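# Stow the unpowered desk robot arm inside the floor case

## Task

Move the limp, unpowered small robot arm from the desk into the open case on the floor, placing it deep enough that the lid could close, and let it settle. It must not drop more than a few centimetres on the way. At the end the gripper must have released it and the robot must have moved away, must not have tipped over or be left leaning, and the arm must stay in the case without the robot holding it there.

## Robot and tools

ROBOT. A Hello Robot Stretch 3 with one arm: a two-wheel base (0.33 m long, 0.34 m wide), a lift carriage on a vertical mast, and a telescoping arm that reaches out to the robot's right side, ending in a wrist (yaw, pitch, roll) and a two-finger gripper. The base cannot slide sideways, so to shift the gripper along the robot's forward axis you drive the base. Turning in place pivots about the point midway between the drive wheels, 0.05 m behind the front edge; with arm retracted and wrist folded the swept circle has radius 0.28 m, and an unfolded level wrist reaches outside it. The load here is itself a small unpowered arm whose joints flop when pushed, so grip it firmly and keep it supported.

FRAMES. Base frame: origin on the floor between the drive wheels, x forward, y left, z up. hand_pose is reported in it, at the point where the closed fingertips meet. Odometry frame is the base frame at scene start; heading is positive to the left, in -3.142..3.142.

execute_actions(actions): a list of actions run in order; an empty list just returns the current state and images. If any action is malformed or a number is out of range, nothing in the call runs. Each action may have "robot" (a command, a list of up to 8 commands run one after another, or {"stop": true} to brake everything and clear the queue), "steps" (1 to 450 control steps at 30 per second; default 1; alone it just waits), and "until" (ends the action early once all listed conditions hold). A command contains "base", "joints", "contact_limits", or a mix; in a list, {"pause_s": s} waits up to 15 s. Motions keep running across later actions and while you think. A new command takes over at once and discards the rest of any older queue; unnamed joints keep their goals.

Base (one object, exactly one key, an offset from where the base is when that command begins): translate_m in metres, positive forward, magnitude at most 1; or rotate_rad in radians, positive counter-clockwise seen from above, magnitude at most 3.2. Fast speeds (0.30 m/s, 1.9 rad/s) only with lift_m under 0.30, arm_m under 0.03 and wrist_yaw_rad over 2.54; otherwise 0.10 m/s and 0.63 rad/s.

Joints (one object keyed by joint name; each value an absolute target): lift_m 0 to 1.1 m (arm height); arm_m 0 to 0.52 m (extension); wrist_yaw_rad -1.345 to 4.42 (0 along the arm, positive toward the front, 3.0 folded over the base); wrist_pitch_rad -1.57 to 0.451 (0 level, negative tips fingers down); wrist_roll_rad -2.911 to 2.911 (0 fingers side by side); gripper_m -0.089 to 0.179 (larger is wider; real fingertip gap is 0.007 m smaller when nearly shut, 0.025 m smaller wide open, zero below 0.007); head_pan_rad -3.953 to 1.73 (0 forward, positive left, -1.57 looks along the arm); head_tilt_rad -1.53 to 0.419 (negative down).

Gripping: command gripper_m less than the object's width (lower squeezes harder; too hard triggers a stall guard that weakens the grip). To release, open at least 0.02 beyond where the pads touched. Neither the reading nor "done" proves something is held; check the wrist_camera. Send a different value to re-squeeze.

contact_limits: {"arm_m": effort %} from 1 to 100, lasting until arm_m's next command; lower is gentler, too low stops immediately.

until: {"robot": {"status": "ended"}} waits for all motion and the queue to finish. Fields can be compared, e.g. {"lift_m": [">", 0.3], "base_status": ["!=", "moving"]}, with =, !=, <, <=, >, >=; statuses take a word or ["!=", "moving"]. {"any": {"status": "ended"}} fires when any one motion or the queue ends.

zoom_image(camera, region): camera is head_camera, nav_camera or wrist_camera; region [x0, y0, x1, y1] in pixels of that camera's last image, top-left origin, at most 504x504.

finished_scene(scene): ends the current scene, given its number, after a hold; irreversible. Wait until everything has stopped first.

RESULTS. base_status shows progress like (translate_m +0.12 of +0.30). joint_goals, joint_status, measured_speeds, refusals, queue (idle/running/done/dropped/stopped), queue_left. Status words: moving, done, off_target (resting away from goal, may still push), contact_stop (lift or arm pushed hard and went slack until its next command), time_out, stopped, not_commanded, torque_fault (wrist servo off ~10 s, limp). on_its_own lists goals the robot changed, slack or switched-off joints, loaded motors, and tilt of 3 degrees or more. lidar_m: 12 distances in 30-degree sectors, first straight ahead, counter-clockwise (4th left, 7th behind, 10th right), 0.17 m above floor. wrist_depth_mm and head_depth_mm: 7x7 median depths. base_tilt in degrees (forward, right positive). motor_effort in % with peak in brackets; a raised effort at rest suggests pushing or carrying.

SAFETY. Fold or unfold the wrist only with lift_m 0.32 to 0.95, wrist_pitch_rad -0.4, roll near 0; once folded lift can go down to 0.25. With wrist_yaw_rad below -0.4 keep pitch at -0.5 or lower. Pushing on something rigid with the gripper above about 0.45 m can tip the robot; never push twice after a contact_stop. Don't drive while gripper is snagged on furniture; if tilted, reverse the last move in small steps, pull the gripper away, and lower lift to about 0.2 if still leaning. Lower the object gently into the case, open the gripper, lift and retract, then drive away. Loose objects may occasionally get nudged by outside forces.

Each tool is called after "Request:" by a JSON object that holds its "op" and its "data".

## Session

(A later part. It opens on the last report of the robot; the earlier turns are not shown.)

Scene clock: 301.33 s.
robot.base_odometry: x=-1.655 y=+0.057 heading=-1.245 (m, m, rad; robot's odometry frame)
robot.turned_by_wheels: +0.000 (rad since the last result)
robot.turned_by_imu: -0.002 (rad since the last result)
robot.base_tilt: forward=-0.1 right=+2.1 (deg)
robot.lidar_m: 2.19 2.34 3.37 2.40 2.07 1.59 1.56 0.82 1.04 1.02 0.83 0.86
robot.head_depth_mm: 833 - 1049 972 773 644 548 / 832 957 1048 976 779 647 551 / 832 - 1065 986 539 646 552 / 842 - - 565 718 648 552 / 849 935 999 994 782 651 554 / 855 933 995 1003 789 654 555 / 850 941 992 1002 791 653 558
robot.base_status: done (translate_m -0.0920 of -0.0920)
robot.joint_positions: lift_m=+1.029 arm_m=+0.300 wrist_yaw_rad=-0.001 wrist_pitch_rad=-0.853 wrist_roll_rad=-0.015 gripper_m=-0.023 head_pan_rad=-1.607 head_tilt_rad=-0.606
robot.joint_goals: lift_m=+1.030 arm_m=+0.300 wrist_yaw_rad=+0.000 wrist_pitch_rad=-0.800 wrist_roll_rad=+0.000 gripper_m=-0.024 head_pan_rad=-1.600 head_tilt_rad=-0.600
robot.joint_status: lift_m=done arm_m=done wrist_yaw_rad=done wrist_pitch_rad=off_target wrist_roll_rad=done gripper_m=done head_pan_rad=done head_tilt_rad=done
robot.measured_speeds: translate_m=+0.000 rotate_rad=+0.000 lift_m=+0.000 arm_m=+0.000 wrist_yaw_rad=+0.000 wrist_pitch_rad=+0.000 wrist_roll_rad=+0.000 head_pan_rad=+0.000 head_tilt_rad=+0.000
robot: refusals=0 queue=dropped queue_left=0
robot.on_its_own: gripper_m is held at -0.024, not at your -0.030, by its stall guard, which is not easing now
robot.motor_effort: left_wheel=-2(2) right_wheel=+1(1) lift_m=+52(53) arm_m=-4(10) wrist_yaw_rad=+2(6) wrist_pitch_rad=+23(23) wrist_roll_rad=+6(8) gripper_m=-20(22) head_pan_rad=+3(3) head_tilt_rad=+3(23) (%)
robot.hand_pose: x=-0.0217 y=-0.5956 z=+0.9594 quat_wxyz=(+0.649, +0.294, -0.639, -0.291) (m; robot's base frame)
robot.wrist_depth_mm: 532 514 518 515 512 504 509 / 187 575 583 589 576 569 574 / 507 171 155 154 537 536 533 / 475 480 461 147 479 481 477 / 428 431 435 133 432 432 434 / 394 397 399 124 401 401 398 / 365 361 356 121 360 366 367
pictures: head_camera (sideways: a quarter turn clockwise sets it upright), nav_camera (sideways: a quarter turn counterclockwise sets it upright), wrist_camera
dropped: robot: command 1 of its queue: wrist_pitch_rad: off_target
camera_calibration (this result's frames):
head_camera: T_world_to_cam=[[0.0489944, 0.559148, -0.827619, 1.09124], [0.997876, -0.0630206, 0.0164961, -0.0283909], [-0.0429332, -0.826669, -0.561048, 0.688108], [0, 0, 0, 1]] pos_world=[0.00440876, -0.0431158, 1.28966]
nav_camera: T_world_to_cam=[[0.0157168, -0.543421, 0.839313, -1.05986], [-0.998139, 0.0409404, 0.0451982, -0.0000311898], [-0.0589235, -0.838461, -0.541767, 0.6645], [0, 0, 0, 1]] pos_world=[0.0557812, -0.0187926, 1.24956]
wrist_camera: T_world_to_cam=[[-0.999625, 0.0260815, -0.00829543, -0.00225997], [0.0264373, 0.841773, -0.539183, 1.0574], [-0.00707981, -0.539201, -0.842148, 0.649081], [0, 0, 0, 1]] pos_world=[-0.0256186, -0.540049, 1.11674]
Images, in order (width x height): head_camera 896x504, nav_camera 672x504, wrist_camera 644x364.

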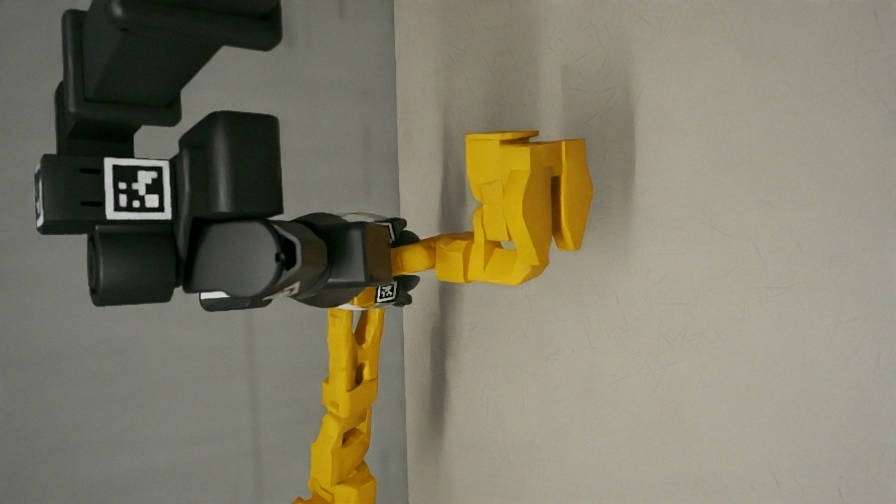

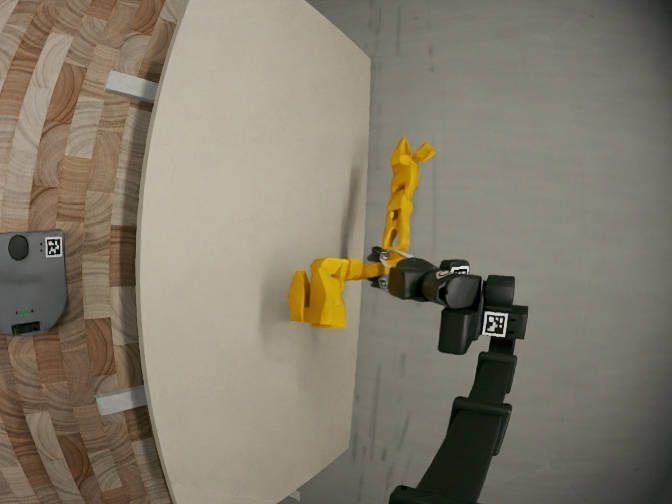

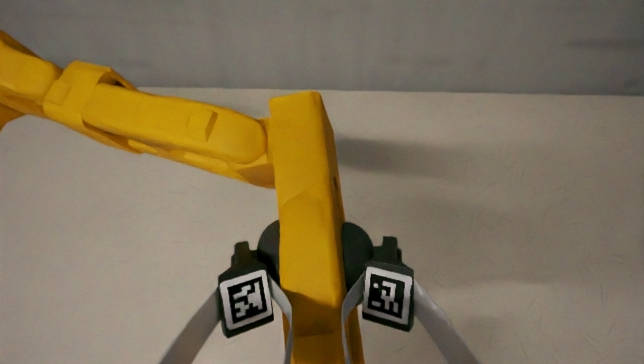

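Request:
{"op": "execute_actions", "data": {"actions": [{"robot":[{"joints":{"wrist_pitch_rad":-1.57,"arm_m":0.36,"lift_m":0.93,"head_tilt_rad":-0.8},"base":{"rotate_rad":-0.5}},{"base":{"translate_m":0.35},"joints":{"arm_m":0.3}},{"base":{"rotate_rad":0.5}}],"steps":450,"until":{"robot":{"status":"ended"}}}]}}

Scene clock: 360.07 s.
robot.base_odometry: x=-1.715 y=-0.287 heading=-1.245 (m, m, rad; robot's odometry frame)
robot.turned_by_wheels: +0.000 (rad since the last result)
robot.turned_by_imu: -0.006 (rad since the last result)
robot.base_tilt: forward=-0.1 right=+2.0 (deg)
robot.lidar_m: 1.87 2.00 2.89 2.66 2.49 1.92 1.88 1.00 0.89 0.87 0.51 1.33
robot.head_depth_mm: 757 - - 758 661 572 507 / 746 - 929 779 663 564 508 / 730 - 920 783 496 470 508 / 743 - - 639 511 545 508 / 754 856 931 728 663 577 512 / 752 855 928 731 667 577 511 / 754 855 934 731 669 580 511
robot.base_status: done (rotate_rad +0.4999 of +0.5000)
robot.joint_positions: lift_m=+0.930 arm_m=+0.300 wrist_yaw_rad=-0.001 wrist_pitch_rad=-1.559 wrist_roll_rad=+0.002 gripper_m=-0.023 head_pan_rad=-1.607 head_tilt_rad=-0.790
robot.joint_goals: lift_m=+0.930 arm_m=+0.300 wrist_yaw_rad=+0.000 wrist_pitch_rad=-1.570 wrist_roll_rad=+0.000 gripper_m=-0.024 head_pan_rad=-1.600 head_tilt_rad=-0.800
robot.joint_status: lift_m=done arm_m=done wrist_yaw_rad=done wrist_pitch_rad=done wrist_roll_rad=done gripper_m=done head_pan_rad=done head_tilt_rad=done
robot.measured_speeds: translate_m=+0.000 rotate_rad=+0.000 lift_m=+0.000 arm_m=+0.000 wrist_yaw_rad=+0.000 wrist_pitch_rad=+0.000 wrist_roll_rad=+0.000 head_pan_rad=+0.000 head_tilt_rad=+0.000
robot: refusals=0 queue=done queue_left=0
robot.on_its_own: gripper_m is held at -0.024, not at your -0.030, by its stall guard, which is not easing now
robot.motor_effort: left_wheel=-2(7) right_wheel=+1(7) lift_m=+34(55) arm_m=-5(5) wrist_yaw_rad=+2(3) wrist_pitch_rad=-5(22) wrist_roll_rad=-1(6) gripper_m=-20(22) head_pan_rad=+3(3) head_tilt_rad=-5(22) (%)
robot.hand_pose: x=-0.0216 y=-0.4241 z=+0.8123 quat_wxyz=(+0.502, +0.496, -0.503, -0.498) (m; robot's base frame)
robot.wrist_depth_mm: 157 232 236 238 238 240 240 / 235 150 239 238 241 243 247 / 240 242 143 140 248 248 250 / 246 246 248 138 251 253 257 / 250 252 253 131 256 261 259 / 256 257 257 127 263 264 266 / 261 265 266 126 267 270 272
pictures: head_camera (sideways: a quarter turn clockwise sets it upright), nav_camera (sideways: a quarter turn counterclockwise sets it upright), wrist_camera
camera_calibration (this result's frames):
head_camera: T_world_to_cam=[[0.0540856, 0.701024, -0.711084, 0.939307], [0.997786, -0.0655364, 0.0112833, -0.0216006], [-0.038692, -0.71012, -0.703016, 0.872757], [0, 0, 0, 1]] pos_world=[0.00451843, -0.0401297, 1.28173]
nav_camera: T_world_to_cam=[[0.0105368, -0.687737, 0.725884, -0.91197], [-0.998442, 0.0325478, 0.0453305, -0.000190641], [-0.0548013, -0.72523, -0.686322, 0.852523], [0, 0, 0, 1]] pos_world=[0.0561383, -0.00891361, 1.2471]
wrist_camera: T_world_to_cam=[[-0.999008, 0.0434018, 0.00995557, -0.0152865], [0.0443548, 0.989667, 0.136355, 0.348059], [-0.00393465, 0.136661, -0.99061, 1.02505], [0, 0, 0, 1]] pos_world=[-0.0266762, -0.483884, 0.968119]
Images, in order (width x height): head_camera 896x504, nav_camera 672x504, wrist_camera 644x364.

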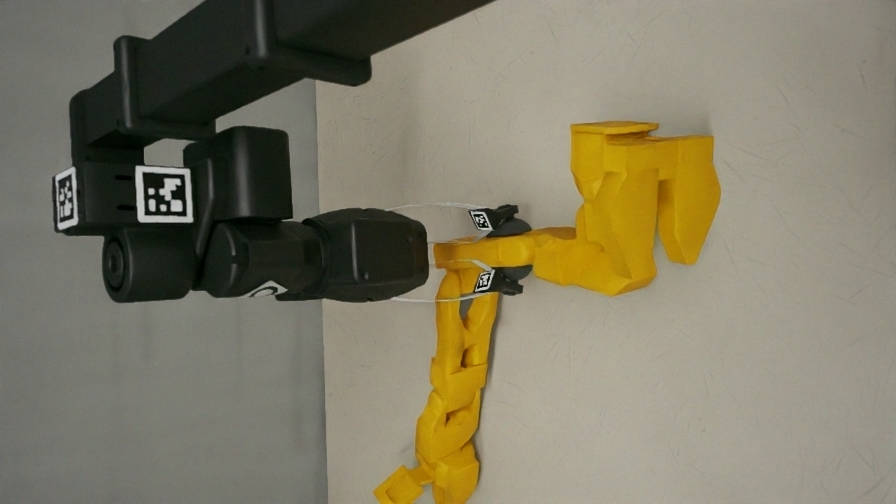

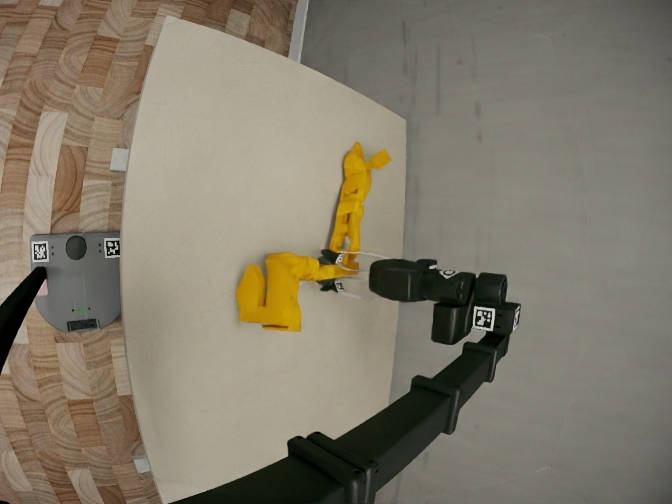

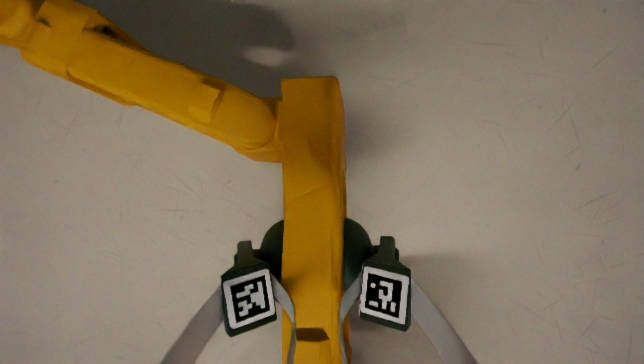

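Request:
{"op": "execute_actions", "data": {"actions": [{"robot":[{"joints":{"arm_m":0.5,"gripper_m":-0.035,"head_pan_rad":-1.45,"head_tilt_rad":-0.7}},{"joints":{"wrist_roll_rad":0.5}}],"steps":450,"until":{"robot":{"status":"ended"}}}]}}

Scene clock: 373.03 s.
robot.base_odometry: x=-1.715 y=-0.287 heading=-1.245 (m, m, rad; robot's odometry frame)
robot.turned_by_wheels: +0.000 (rad since the last result)
robot.turned_by_imu: -0.002 (rad since the last result)
robot.base_tilt: forward=+0.0 right=+2.0 (deg)
robot.lidar_m: 1.87 2.00 2.90 2.67 2.49 1.92 1.88 1.00 0.89 0.87 0.51 1.34
robot.head_depth_mm: 708 834 923 855 705 602 524 / 710 - 917 859 709 602 525 / 727 823 961 655 674 603 526 / 746 835 917 815 677 605 527 / 757 848 942 865 714 608 528 / 766 856 982 869 716 606 530 / 774 875 993 871 715 609 531
robot.base_status: done (rotate_rad +0.5000 of +0.5000)
robot.joint_positions: lift_m=+0.930 arm_m=+0.500 wrist_yaw_rad=+0.005 wrist_pitch_rad=-1.573 wrist_roll_rad=+0.480 gripper_m=-0.028 head_pan_rad=-1.457 head_tilt_rad=-0.705
robot.joint_goals: lift_m=+0.930 arm_m=+0.500 wrist_yaw_rad=+0.000 wrist_pitch_rad=-1.570 wrist_roll_rad=+0.500 gripper_m=-0.029 head_pan_rad=-1.450 head_tilt_rad=-0.700
robot.joint_status: lift_m=done arm_m=done wrist_yaw_rad=done wrist_pitch_rad=done wrist_roll_rad=done gripper_m=done head_pan_rad=done head_tilt_rad=done
robot.measured_speeds: translate_m=+0.000 rotate_rad=+0.000 lift_m=+0.000 arm_m=+0.000 wrist_yaw_rad=+0.000 wrist_pitch_rad=+0.000 wrist_roll_rad=+0.000 head_pan_rad=+0.000 head_tilt_rad=+0.000
robot: refusals=0 queue=done queue_left=0
robot.on_its_own: gripper_m is held at -0.029, not at your -0.035, by its stall guard, which is still easing
robot.motor_effort: left_wheel=-1(2) right_wheel=+0(2) lift_m=+34(36) arm_m=+4(5) wrist_yaw_rad=-6(5) wrist_pitch_rad=+1(5) wrist_roll_rad=+8(8) gripper_m=-22(73) head_pan_rad=+3(15) head_tilt_rad=+2(14) (%)
robot.hand_pose: x=-0.0218 y=-0.6200 z=+0.8126 quat_wxyz=(+0.368, +0.369, -0.603, -0.604) (m; robot's base frame)
robot.wrist_depth_mm: 229 232 232 234 235 235 238 / 160 178 237 237 239 241 243 / 240 155 145 143 244 247 248 / 247 246 249 140 251 250 252 / 253 252 254 132 256 259 259 / 258 257 256 127 260 263 264 / 263 264 269 126 269 269 271
pictures: head_camera (sideways: a quarter turn clockwise sets it upright), nav_camera (sideways: a quarter turn counterclockwise sets it upright), wrist_camera
camera_calibration (this result's frames):
head_camera: T_world_to_cam=[[-0.0440021, 0.638449, -0.768405, 1.01461], [0.996267, 0.0852246, 0.0137606, -0.0248179], [0.0742725, -0.764931, -0.639816, 0.789862], [0, 0, 0, 1]] pos_world=[0.0107053, -0.0414739, 1.28534]
nav_camera: T_world_to_cam=[[0.10578, -0.614466, 0.78182, -0.985457], [-0.992552, -0.113025, 0.0454604, -0.000400723], [0.0604314, -0.780805, -0.621845, 0.767951], [0, 0, 0, 1]] pos_world=[0.0574354, -0.00595528, 1.24801]
wrist_camera: T_world_to_cam=[[-0.870411, 0.492189, 0.0115972, 0.272749], [0.488242, 0.859924, 0.148827, 0.461019], [0.0632785, 0.135203, -0.988795, 1.05116], [0, 0, 0, 1]] pos_world=[-0.0542012, -0.672807, 0.967611]
Images, in order (width x height): head_camera 896x504, nav_camera 672x504, wrist_camera 644x364.

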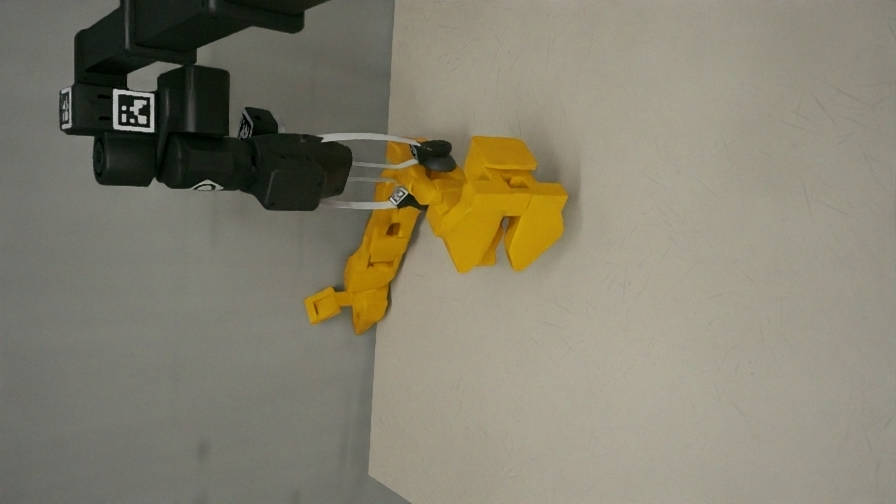

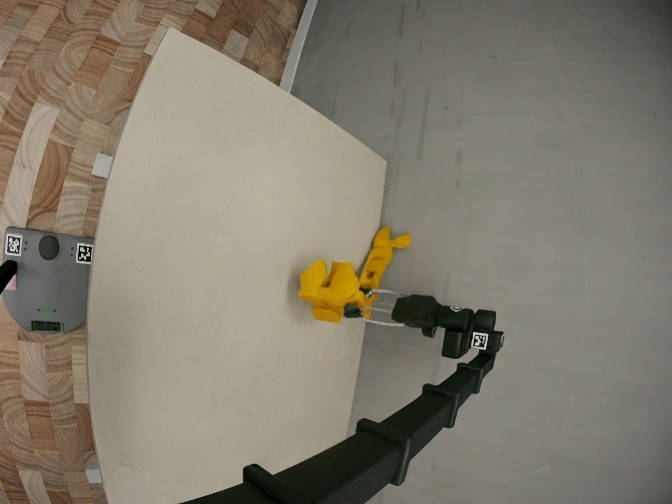

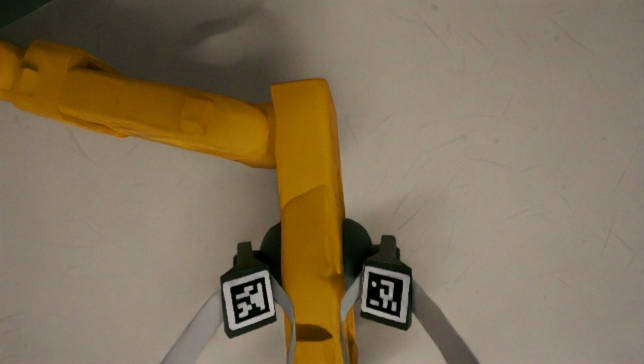

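Folding starts. Continue.

Request:
{"op": "execute_actions", "data": {"actions": [{"robot":{"joints":{"wrist_roll_rad":0.9}},"steps":60,"until":{"robot":{"status":"ended"}}},{"steps":15},{"robot":{"joints":{"wrist_roll_rad":1.25,"arm_m":0.52}},"steps":60,"until":{"robot":{"status":"ended"}}},{"steps":15}]}}

Scene clock: 378.97 s.
robot.base_odometry: x=-1.715 y=-0.287 heading=-1.245 (m, m, rad; robot's odometry frame)
robot.turned_by_wheels: +0.000 (rad since the last result)
robot.turned_by_imu: -0.002 (rad since the last result)
robot.base_tilt: forward=-0.2 right=+2.1 (deg)
robot.lidar_m: 1.87 2.00 2.88 2.66 2.49 1.91 1.88 1.00 0.89 0.87 0.51 1.34
robot.head_depth_mm: 704 833 916 856 707 602 524 / 707 - 926 827 707 602 523 / 730 820 865 789 708 604 526 / 744 838 922 748 695 604 527 / 753 849 963 867 702 607 528 / 764 859 982 870 713 607 530 / 775 872 995 873 719 608 529
robot.base_status: done (rotate_rad +0.4999 of +0.5000)
robot.joint_positions: lift_m=+0.930 arm_m=+0.519 wrist_yaw_rad=+0.004 wrist_pitch_rad=-1.583 wrist_roll_rad=+1.241 gripper_m=-0.022 head_pan_rad=-1.457 head_tilt_rad=-0.705
robot.joint_goals: lift_m=+0.930 arm_m=+0.520 wrist_yaw_rad=+0.000 wrist_pitch_rad=-1.570 wrist_roll_rad=+1.250 gripper_m=-0.023 head_pan_rad=-1.450 head_tilt_rad=-0.700
robot.joint_status: lift_m=done arm_m=done wrist_yaw_rad=done wrist_pitch_rad=done wrist_roll_rad=done gripper_m=done head_pan_rad=done head_tilt_rad=done
robot.measured_speeds: translate_m=+0.000 rotate_rad=+0.000 lift_m=+0.000 arm_m=+0.000 wrist_yaw_rad=+0.000 wrist_pitch_rad=+0.000 wrist_roll_rad=+0.000 head_pan_rad=+0.000 head_tilt_rad=+0.000
robot: refusals=0 queue=done queue_left=0
robot.on_its_own: gripper_m is held at -0.023, not at your -0.035, by its stall guard, which is not easing now
robot.motor_effort: left_wheel=-1(3) right_wheel=+0(1) lift_m=+36(36) arm_m=+4(4) wrist_yaw_rad=-4(8) wrist_pitch_rad=+5(6) wrist_roll_rad=+4(9) gripper_m=-21(22) head_pan_rad=+2(2) head_tilt_rad=+2(2) (%)
robot.hand_pose: x=-0.0217 y=-0.6365 z=+0.8129 quat_wxyz=(+0.117, +0.118, -0.693, -0.702) (m; robot's base frame)
robot.wrist_depth_mm: 243 230 232 234 235 237 235 / 252 235 235 144 239 241 240 / 242 240 118 115 245 246 248 / 243 133 247 121 251 251 256 / 157 251 253 126 255 258 261 / 255 259 258 131 263 264 265 / 263 264 265 142 272 271 273
pictures: head_camera (sideways: a quarter turn clockwise sets it upright), nav_camera (sideways: a quarter turn counterclockwise sets it upright), wrist_camera
camera_calibration (this result's frames):
head_camera: T_world_to_cam=[[-0.0439992, 0.638424, -0.768427, 1.01464], [0.996267, 0.0852252, 0.0137616, -0.0248192], [0.074275, -0.764952, -0.63979, 0.789829], [0, 0, 0, 1]] pos_world=[0.0107054, -0.0414745, 1.28534]
nav_camera: T_world_to_cam=[[0.105777, -0.61444, 0.781841, -0.985485], [-0.992552, -0.113024, 0.0454604, -0.000400706], [0.0604339, -0.780826, -0.621819, 0.767916], [0, 0, 0, 1]] pos_world=[0.0574356, -0.00595708, 1.24801]
wrist_camera: T_world_to_cam=[[-0.289836, 0.956822, 0.0220765, 0.580807], [0.947207, 0.283467, 0.149818, 0.117398], [0.137091, 0.0643337, -0.988467, 1.00989], [0, 0, 0, 1]] pos_world=[-0.0813081, -0.653977, 0.967828]
Images, in order (width x height): head_camera 896x504, nav_camera 672x504, wrist_camera 644x364.

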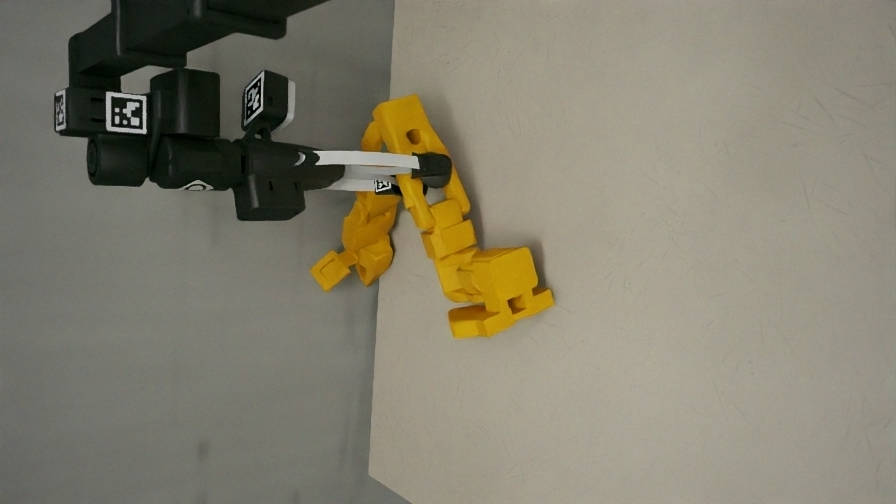

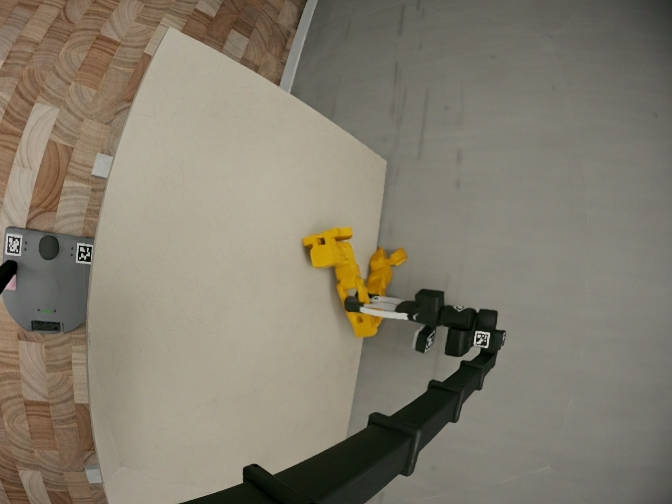

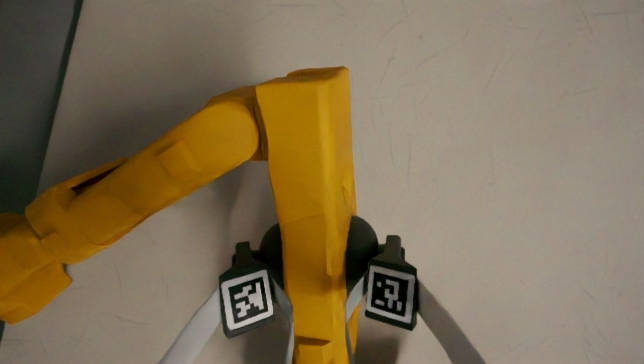

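Request:
{"op": "execute_actions", "data": {"actions": [{"robot":{"joints":{"wrist_roll_rad":1.6,"lift_m":0.9}},"steps":90,"until":{"robot":{"status":"ended"}}},{"steps":10}]}}

Scene clock: 387.03 s.
robot.base_odometry: x=-1.715 y=-0.287 heading=-1.245 (m, m, rad; robot's odometry frame)
robot.turned_by_wheels: +0.000 (rad since the last result)
robot.turned_by_imu: -0.001 (rad since the last result)
robot.base_tilt: forward=-0.1 right=+2.1 (deg)
robot.lidar_m: 1.86 1.99 2.88 2.67 2.50 1.91 1.88 1.00 0.89 0.87 0.51 1.33
robot.head_depth_mm: 717 - 925 853 705 601 524 / 720 - 938 804 710 601 525 / 738 828 957 789 709 605 527 / 746 834 917 795 713 605 526 / 755 848 967 748 715 607 530 / 767 857 982 869 717 606 528 / 777 873 997 870 718 607 529
robot.base_status: done (rotate_rad +0.4997 of +0.5000)
robot.joint_positions: lift_m=+0.900 arm_m=+0.519 wrist_yaw_rad=+0.004 wrist_pitch_rad=-1.587 wrist_roll_rad=+1.590 gripper_m=-0.022 head_pan_rad=-1.457 head_tilt_rad=-0.705
robot.joint_goals: lift_m=+0.900 arm_m=+0.520 wrist_yaw_rad=+0.000 wrist_pitch_rad=-1.570 wrist_roll_rad=+1.600 gripper_m=-0.023 head_pan_rad=-1.450 head_tilt_rad=-0.700
robot.joint_status: lift_m=done arm_m=done wrist_yaw_rad=done wrist_pitch_rad=done wrist_roll_rad=done gripper_m=done head_pan_rad=done head_tilt_rad=done
robot.measured_speeds: translate_m=+0.000 rotate_rad=+0.000 lift_m=+0.000 arm_m=+0.000 wrist_yaw_rad=+0.000 wrist_pitch_rad=+0.000 wrist_roll_rad=+0.000 head_pan_rad=+0.000 head_tilt_rad=+0.000
robot: refusals=0 queue=done queue_left=0
robot.on_its_own: gripper_m is held at -0.023, not at your -0.035, by its stall guard, which is not easing now
robot.motor_effort: left_wheel=-4(4) right_wheel=+3(4) lift_m=+30(36) arm_m=+4(5) wrist_yaw_rad=-4(4) wrist_pitch_rad=+7(8) wrist_roll_rad=+4(5) gripper_m=-21(21) head_pan_rad=+3(3) head_tilt_rad=+2(2) (%)
robot.hand_pose: x=-0.0217 y=-0.6354 z=+0.7832 quat_wxyz=(-0.005, -0.005, -0.701, -0.713) (m; robot's base frame)
robot.wrist_depth_mm: 203 202 203 205 205 207 208 / 206 207 206 208 211 213 213 / 210 212 126 124 215 218 218 / 215 216 172 127 222 222 225 / 219 144 223 128 227 228 229 / 153 160 229 130 230 235 236 / 165 231 236 134 239 240 242
pictures: head_camera (sideways: a quarter turn clockwise sets it upright), nav_camera (sideways: a quarter turn counterclockwise sets it upright), wrist_camera
camera_calibration (this result's frames):
head_camera: T_world_to_cam=[[-0.0439992, 0.638424, -0.768427, 1.01464], [0.996267, 0.0852251, 0.0137616, -0.0248192], [0.0742749, -0.764952, -0.63979, 0.789829], [0, 0, 0, 1]] pos_world=[0.0107054, -0.0414745, 1.28534]
nav_camera: T_world_to_cam=[[0.105777, -0.61444, 0.781841, -0.985485], [-0.992552, -0.113024, 0.0454604, -0.000400706], [0.0604338, -0.780826, -0.621819, 0.767916], [0, 0, 0, 1]] pos_world=[0.0574356, -0.00595709, 1.24801]
wrist_camera: T_world_to_cam=[[0.0544481, 0.998163, 0.0265766, 0.610599], [0.98772, -0.0577438, 0.145171, -0.0908169], [0.146439, 0.0183459, -0.98905, 0.951916], [0, 0, 0, 1]] pos_world=[-0.0829419, -0.632186, 0.938449]
Images, in order (width x height): head_camera 896x504, nav_camera 672x504, wrist_camera 644x364.

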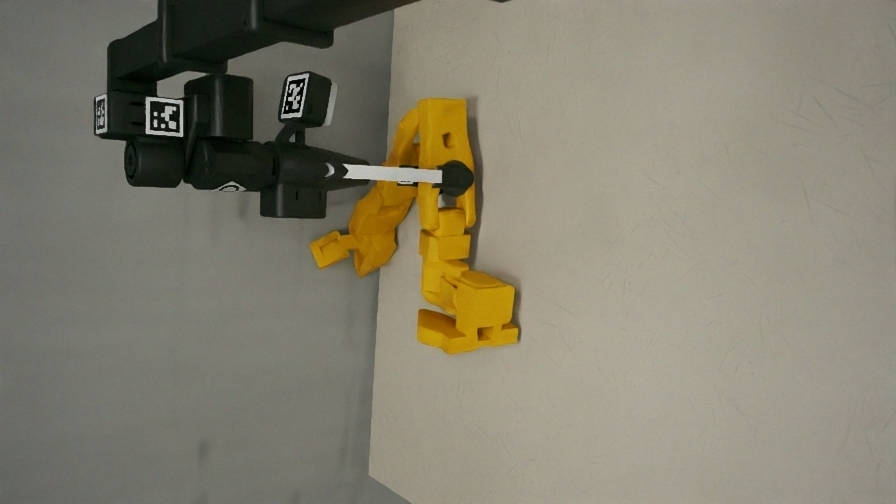

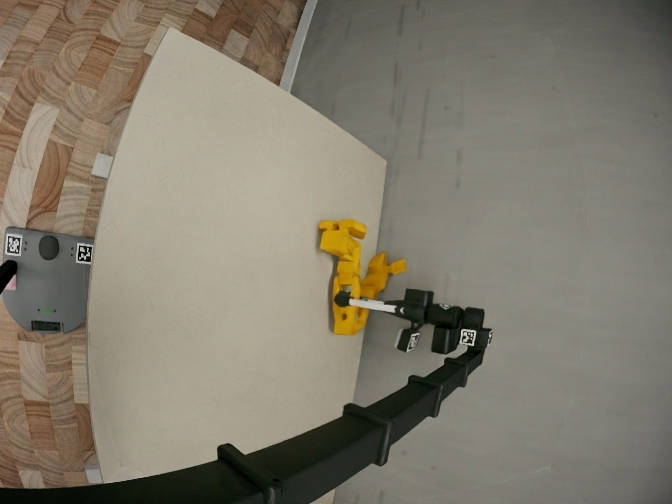

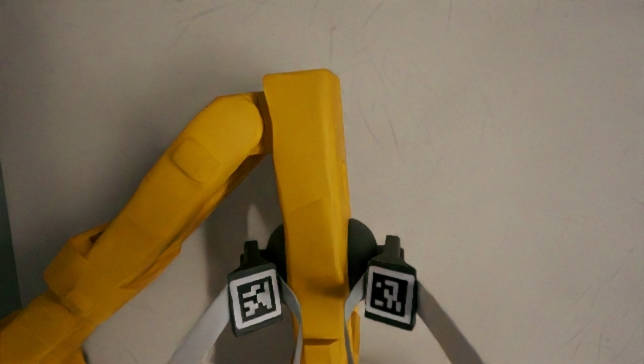

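Request:
{"op": "execute_actions", "data": {"actions": [{"robot":[{"joints":{"wrist_roll_rad":1.8,"lift_m":0.872}},{"joints":{"arm_m":0.42,"wrist_roll_rad":1.57}},{"joints":{"gripper_m":0.06}},{"joints":{"lift_m":1.08,"head_tilt_rad":-0.8,"head_pan_rad":-1.3}}],"steps":300,"until":{"robot":{"status":"ended"}}}]}}

Scene clock: 393.50 s.
robot.base_odometry: x=-1.715 y=-0.287 heading=-1.245 (m, m, rad; robot's odometry frame)
robot.turned_by_wheels: +0.000 (rad since the last result)
robot.turned_by_imu: -0.001 (rad since the last result)
robot.base_tilt: forward=-0.1 right=+2.1 (deg)
robot.lidar_m: 1.87 2.00 2.90 2.67 2.50 1.92 1.88 1.00 0.89 0.87 0.51 1.34
robot.head_depth_mm: 720 772 - 827 706 602 524 / 728 - 909 811 710 602 524 / 740 805 - 790 711 604 527 / 747 840 926 813 711 606 528 / 759 852 966 765 715 606 528 / 765 858 981 870 715 608 527 / 775 873 995 872 718 610 530
robot.base_status: done (rotate_rad +0.4998 of +0.5000)
robot.joint_positions: lift_m=+0.873 arm_m=+0.519 wrist_yaw_rad=+0.005 wrist_pitch_rad=-1.587 wrist_roll_rad=+1.786 gripper_m=-0.022 head_pan_rad=-1.457 head_tilt_rad=-0.704
robot.joint_goals: lift_m=+0.873 arm_m=+0.520 wrist_yaw_rad=+0.000 wrist_pitch_rad=-1.570 wrist_roll_rad=+1.800 gripper_m=-0.023 head_pan_rad=-1.450 head_tilt_rad=-0.700
robot.joint_status: lift_m=contact_stop arm_m=done wrist_yaw_rad=done wrist_pitch_rad=done wrist_roll_rad=done gripper_m=done head_pan_rad=done head_tilt_rad=done
robot.measured_speeds: translate_m=+0.000 rotate_rad=+0.000 lift_m=+0.001 arm_m=+0.000 wrist_yaw_rad=+0.000 wrist_pitch_rad=+0.000 wrist_roll_rad=+0.000 head_pan_rad=+0.000 head_tilt_rad=+0.000
robot: refusals=0 queue=dropped queue_left=0
robot.on_its_own: gripper_m is held at -0.023, not at your -0.035, by its stall guard, which is not easing now; lift_m is slack since a contact_stop, until your next command for it
robot.motor_effort: left_wheel=-3(4) right_wheel=+2(4) lift_m=+37(38) arm_m=+4(4) wrist_yaw_rad=-6(5) wrist_pitch_rad=+7(9) wrist_roll_rad=+6(11) gripper_m=-20(21) head_pan_rad=+3(3) head_tilt_rad=+2(2) (%)
robot.hand_pose: x=-0.0216 y=-0.6354 z=+0.7561 quat_wxyz=(-0.073, -0.075, -0.697, -0.709) (m; robot's base frame)
robot.wrist_depth_mm: 178 178 180 180 180 182 184 / 181 182 183 184 186 187 188 / 186 187 132 131 190 190 192 / 189 189 134 132 194 195 196 / 195 139 195 129 199 201 202 / 198 141 200 128 204 205 207 / 146 152 207 130 209 211 212
pictures: head_camera (sideways: a quarter turn clockwise sets it upright), nav_camera (sideways: a quarter turn counterclockwise sets it upright), wrist_camera
dropped: robot: command 0 of its queue: lift_m: contact_stop
camera_calibration (this result's frames):
head_camera: T_world_to_cam=[[-0.0439907, 0.638351, -0.768487, 1.01472], [0.996267, 0.0852261, 0.0137643, -0.0248227], [0.0742817, -0.765013, -0.639717, 0.789733], [0, 0, 0, 1]] pos_world=[0.0107056, -0.041476, 1.28535]
nav_camera: T_world_to_cam=[[0.105768, -0.614366, 0.7819, -0.985562], [-0.992552, -0.113019, 0.0454603, -0.000400656], [0.0604403, -0.780885, -0.621744, 0.767819], [0, 0, 0, 1]] pos_world=[0.0574362, -0.00596219, 1.24802]
wrist_camera: T_world_to_cam=[[0.247916, 0.968431, 0.0260787, 0.596931], [0.958036, -0.249075, 0.141875, -0.206603], [0.143892, -0.0101887, -0.989541, 0.907285], [0, 0, 0, 1]] pos_world=[-0.0806064, -0.620302, 0.91154]
Images, in order (width x height): head_camera 896x504, nav_camera 672x504, wrist_camera 644x364.

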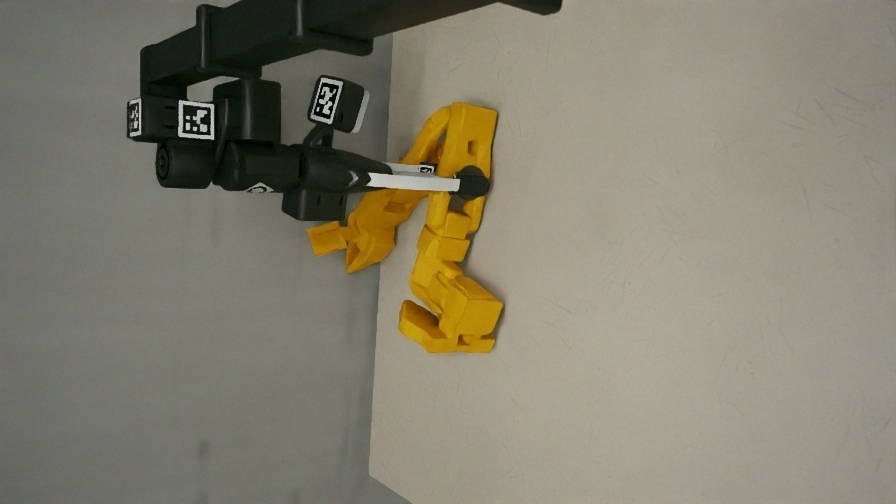

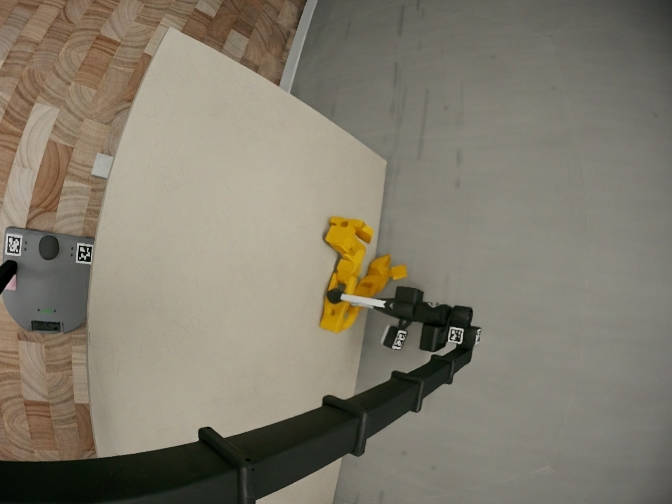

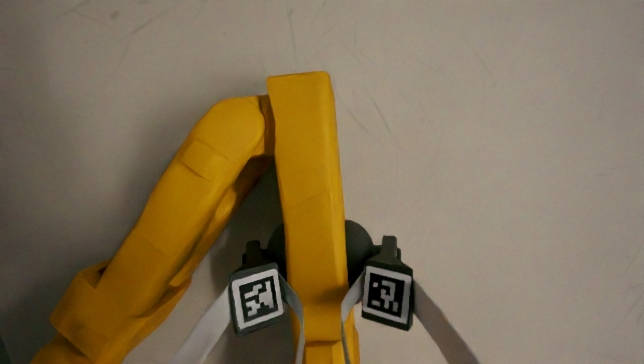

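Request:
{"op": "execute_actions", "data": {"actions": [{"robot":[{"joints":{"arm_m":0.40,"lift_m":0.877,"wrist_roll_rad":1.57}},{"joints":{"gripper_m":0.05}},{"joints":{"lift_m":1.08,"head_tilt_rad":-0.85,"head_pan_rad":-1.3}},{"base":{"translate_m":0.07}}],"steps":300,"until":{"robot":{"status":"ended"}}}]}}

Scene clock: 407.30 s.
robot.base_odometry: x=-1.693 y=-0.354 heading=-1.245 (m, m, rad; robot's odometry frame)
robot.turned_by_wheels: +0.000 (rad since the last result)
robot.turned_by_imu: -0.003 (rad since the last result)
robot.base_tilt: forward=-0.1 right=+2.0 (deg)
robot.lidar_m: 1.80 1.93 2.77 2.73 2.59 1.99 1.95 1.07 0.90 0.88 0.48 1.35
robot.head_depth_mm: - 844 861 692 638 559 498 / 773 869 796 693 636 562 499 / 784 899 884 656 640 560 500 / 814 926 890 745 639 563 502 / 832 960 889 747 643 563 501 / 857 994 1107 748 642 566 501 / 884 1029 1222 1357 644 566 504
robot.base_status: done (translate_m +0.0700 of +0.0700)
robot.joint_positions: lift_m=+1.080 arm_m=+0.400 wrist_yaw_rad=-0.002 wrist_pitch_rad=-1.566 wrist_roll_rad=+1.574 gripper_m=+0.050 head_pan_rad=-1.307 head_tilt_rad=-0.839
robot.joint_goals: lift_m=+1.080 arm_m=+0.400 wrist_yaw_rad=+0.000 wrist_pitch_rad=-1.570 wrist_roll_rad=+1.570 gripper_m=+0.050 head_pan_rad=-1.300 head_tilt_rad=-0.850
robot.joint_status: lift_m=done arm_m=done wrist_yaw_rad=done wrist_pitch_rad=done wrist_roll_rad=done gripper_m=done head_pan_rad=done head_tilt_rad=done
robot.measured_speeds: translate_m=+0.000 rotate_rad=+0.000 lift_m=+0.000 arm_m=+0.000 wrist_yaw_rad=+0.000 wrist_pitch_rad=+0.000 wrist_roll_rad=+0.000 head_pan_rad=+0.000 head_tilt_rad=+0.000
robot: refusals=0 queue=done queue_left=0
robot.motor_effort: left_wheel=-1(3) right_wheel=+0(3) lift_m=+46(48) arm_m=-5(7) wrist_yaw_rad=+2(5) wrist_pitch_rad=-2(7) wrist_roll_rad=-2(9) gripper_m=+0(80) head_pan_rad=+3(14) head_tilt_rad=-6(21) (%)
robot.hand_pose: x=-0.0215 y=-0.5222 z=+0.9620 quat_wxyz=(-0.001, -0.002, -0.709, -0.706) (m; robot's base frame)
robot.wrist_depth_mm: 382 378 372 375 375 377 378 / 382 386 382 378 382 385 390 / 396 395 363 393 393 392 398 / 408 399 402 401 406 404 407 / 413 353 407 346 410 413 416 / 424 420 - 354 423 423 423 / 441 433 436 430 442 437 439
pictures: head_camera (sideways: a quarter turn clockwise sets it upright), nav_camera (sideways: a quarter turn counterclockwise sets it upright), wrist_camera
camera_calibration (this result's frames):
head_camera: T_world_to_cam=[[-0.164223, 0.718588, -0.675767, 0.894616], [0.972774, 0.231549, 0.00982113, -0.0195437], [0.163531, -0.655756, -0.737049, 0.915785], [0, 0, 0, 1]] pos_world=[0.0161692, -0.0378043, 1.27972]
nav_camera: T_world_to_cam=[[0.222233, -0.687529, 0.691315, -0.868211], [-0.962944, -0.265903, 0.0451062, -0.000112312], [0.152811, -0.675722, -0.721144, 0.896546], [0, 0, 0, 1]] pos_world=[0.0558356, 0.00886556, 1.24675]
wrist_camera: T_world_to_cam=[[0.0447438, 0.998985, 0.00517929, 0.513631], [0.988201, -0.0450197, 0.146396, -0.104925], [0.146481, -0.00143212, -0.989213, 1.11654], [0, 0, 0, 1]] pos_world=[-0.0828456, -0.516234, 1.11719]
Images, in order (width x height): head_camera 896x504, nav_camera 672x504, wrist_camera 644x364.

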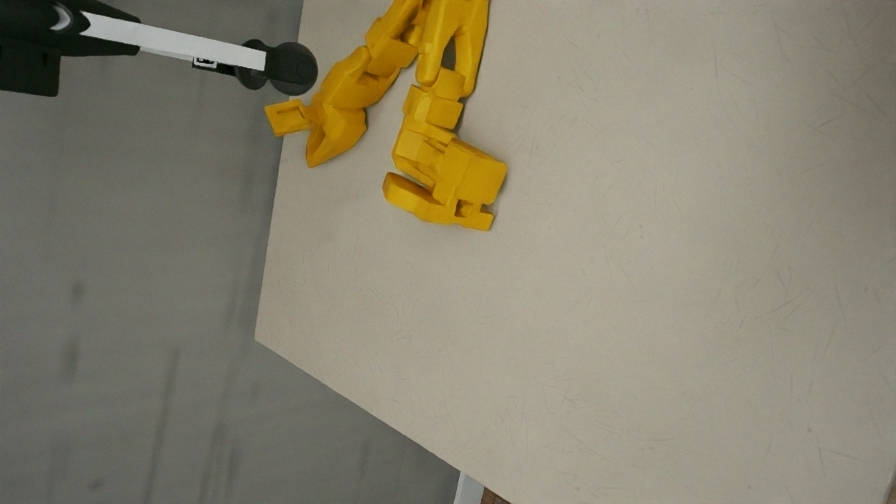

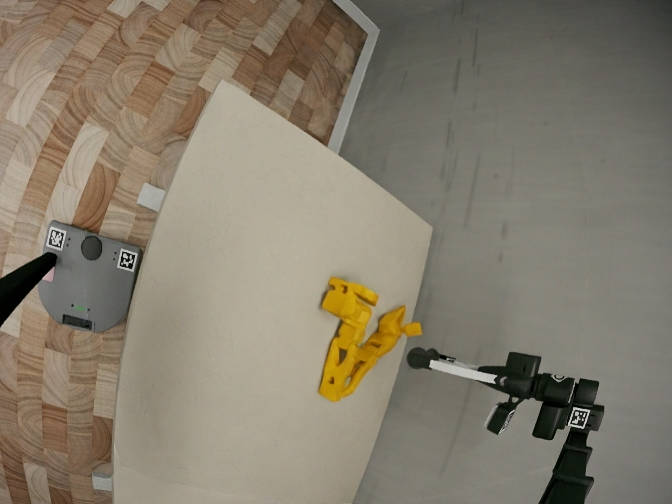

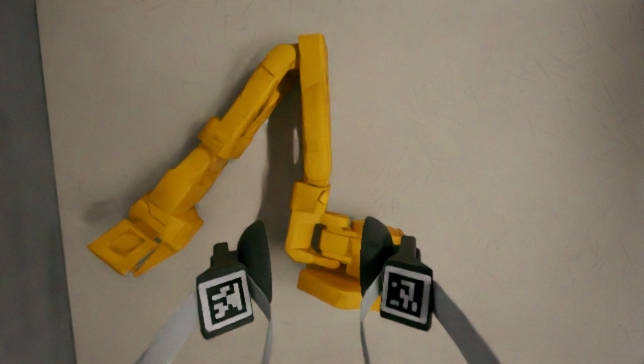

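Request:
{"op": "execute_actions", "data": {"actions": [{"robot":[{"joints":{"arm_m":0.438,"lift_m":0.93,"wrist_roll_rad":1.9,"gripper_m":0.179,"head_pan_rad":-1.45},"base":{"translate_m":-0.06}}],"steps":300,"until":{"robot":{"status":"ended"}}}]}}

Scene clock: 416.77 s.
robot.base_odometry: x=-1.712 y=-0.297 heading=-1.245 (m, m, rad; robot's odometry frame)
robot.turned_by_wheels: +0.000 (rad since the last result)
robot.turned_by_imu: -0.001 (rad since the last result)
robot.base_tilt: forward=+0.0 right=+2.1 (deg)
robot.lidar_m: 1.86 1.99 2.87 2.67 2.50 1.92 1.88 1.01 0.89 0.87 0.51 1.34
robot.head_depth_mm: - 849 879 741 638 560 499 / - 843 887 704 638 560 499 / 770 - 861 711 640 562 501 / 781 893 822 709 640 561 500 / 788 906 892 658 644 562 502 / 800 927 892 749 644 565 501 / 815 938 896 751 646 562 502
robot.base_status: done (translate_m -0.0600 of -0.0600)
robot.joint_positions: lift_m=+0.930 arm_m=+0.438 wrist_yaw_rad=-0.002 wrist_pitch_rad=-1.566 wrist_roll_rad=+1.896 gripper_m=+0.179 head_pan_rad=-1.443 head_tilt_rad=-0.839
robot.joint_goals: lift_m=+0.930 arm_m=+0.438 wrist_yaw_rad=+0.000 wrist_pitch_rad=-1.570 wrist_roll_rad=+1.900 gripper_m=+0.179 head_pan_rad=-1.450 head_tilt_rad=-0.850
robot.joint_status: lift_m=done arm_m=done wrist_yaw_rad=done wrist_pitch_rad=done wrist_roll_rad=done gripper_m=done head_pan_rad=done head_tilt_rad=done
robot.measured_speeds: translate_m=+0.000 rotate_rad=+0.000 lift_m=+0.000 arm_m=+0.000 wrist_yaw_rad=+0.000 wrist_pitch_rad=+0.000 wrist_roll_rad=+0.000 head_pan_rad=+0.000 head_tilt_rad=+0.000
robot: refusals=0 queue=done queue_left=0
robot.motor_effort: left_wheel=-1(7) right_wheel=+1(3) lift_m=+28(43) arm_m=+4(3) wrist_yaw_rad=+2(2) wrist_pitch_rad=-2(2) wrist_roll_rad=+1(1) gripper_m=+0(87) head_pan_rad=-3(16) head_tilt_rad=-6(6) (%)
robot.hand_pose: x=-0.0214 y=-0.5596 z=+0.8127 quat_wxyz=(-0.115, -0.115, -0.699, -0.696) (m; robot's base frame)
robot.wrist_depth_mm: 230 230 232 233 233 234 233 / 237 238 238 186 239 237 238 / 243 242 242 184 244 244 242 / 250 250 248 240 247 250 251 / 255 256 203 256 255 257 257 / - 262 210 262 194 264 263 / - 271 248 269 195 202 268
pictures: head_camera (sideways: a quarter turn clockwise sets it upright), nav_camera (sideways: a quarter turn counterclockwise sets it upright), wrist_camera
camera_calibration (this result's frames):
head_camera: T_world_to_cam=[[-0.0653734, 0.734276, -0.675696, 0.893921], [0.995174, 0.0976364, 0.00981823, -0.0196766], [0.0731818, -0.671794, -0.737115, 0.916421], [0, 0, 0, 1]] pos_world=[0.0109549, -0.0388177, 1.27972]
nav_camera: T_world_to_cam=[[0.127057, -0.711362, 0.691245, -0.86754], [-0.990088, -0.13301, 0.0451057, 0.0000539839], [0.0598561, -0.690125, -0.721211, 0.8972], [0, 0, 0, 1]] pos_world=[0.0565774, 0.00205165, 1.24675]
wrist_camera: T_world_to_cam=[[0.358973, 0.933333, 0.00521585, 0.521723], [0.922816, -0.355754, 0.147818, -0.261236], [0.139819, -0.0482495, -0.989001, 0.942199], [0, 0, 0, 1]] pos_world=[-0.0779496, -0.534416, 0.96773]
Images, in order (width x height): head_camera 896x504, nav_camera 672x504, wrist_camera 644x364.

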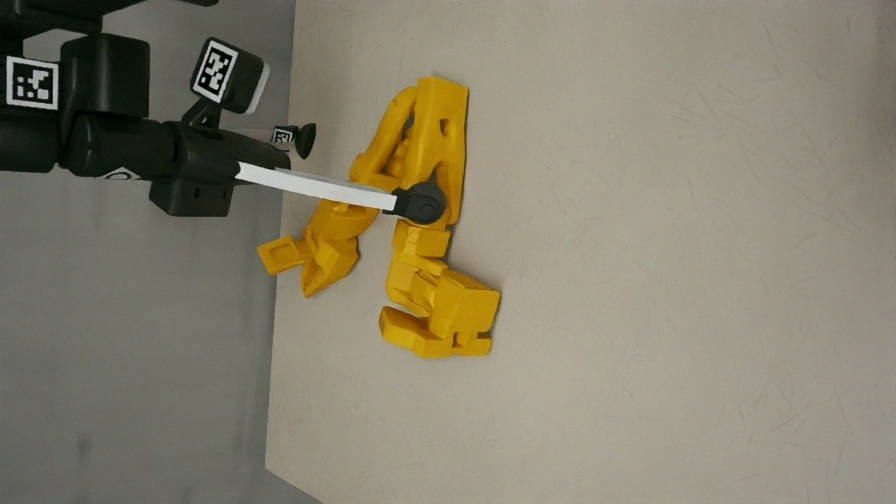

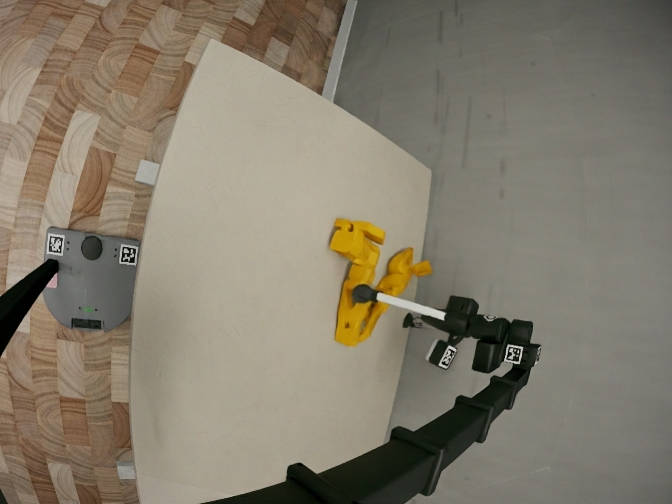

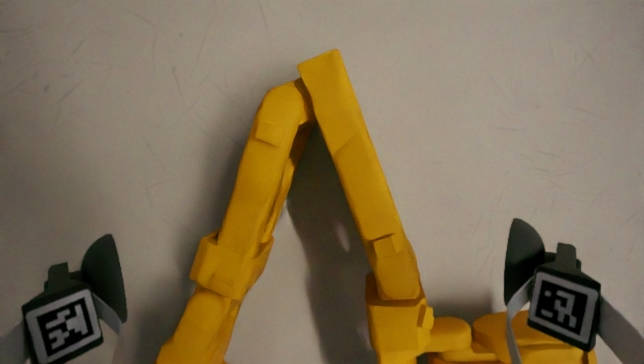

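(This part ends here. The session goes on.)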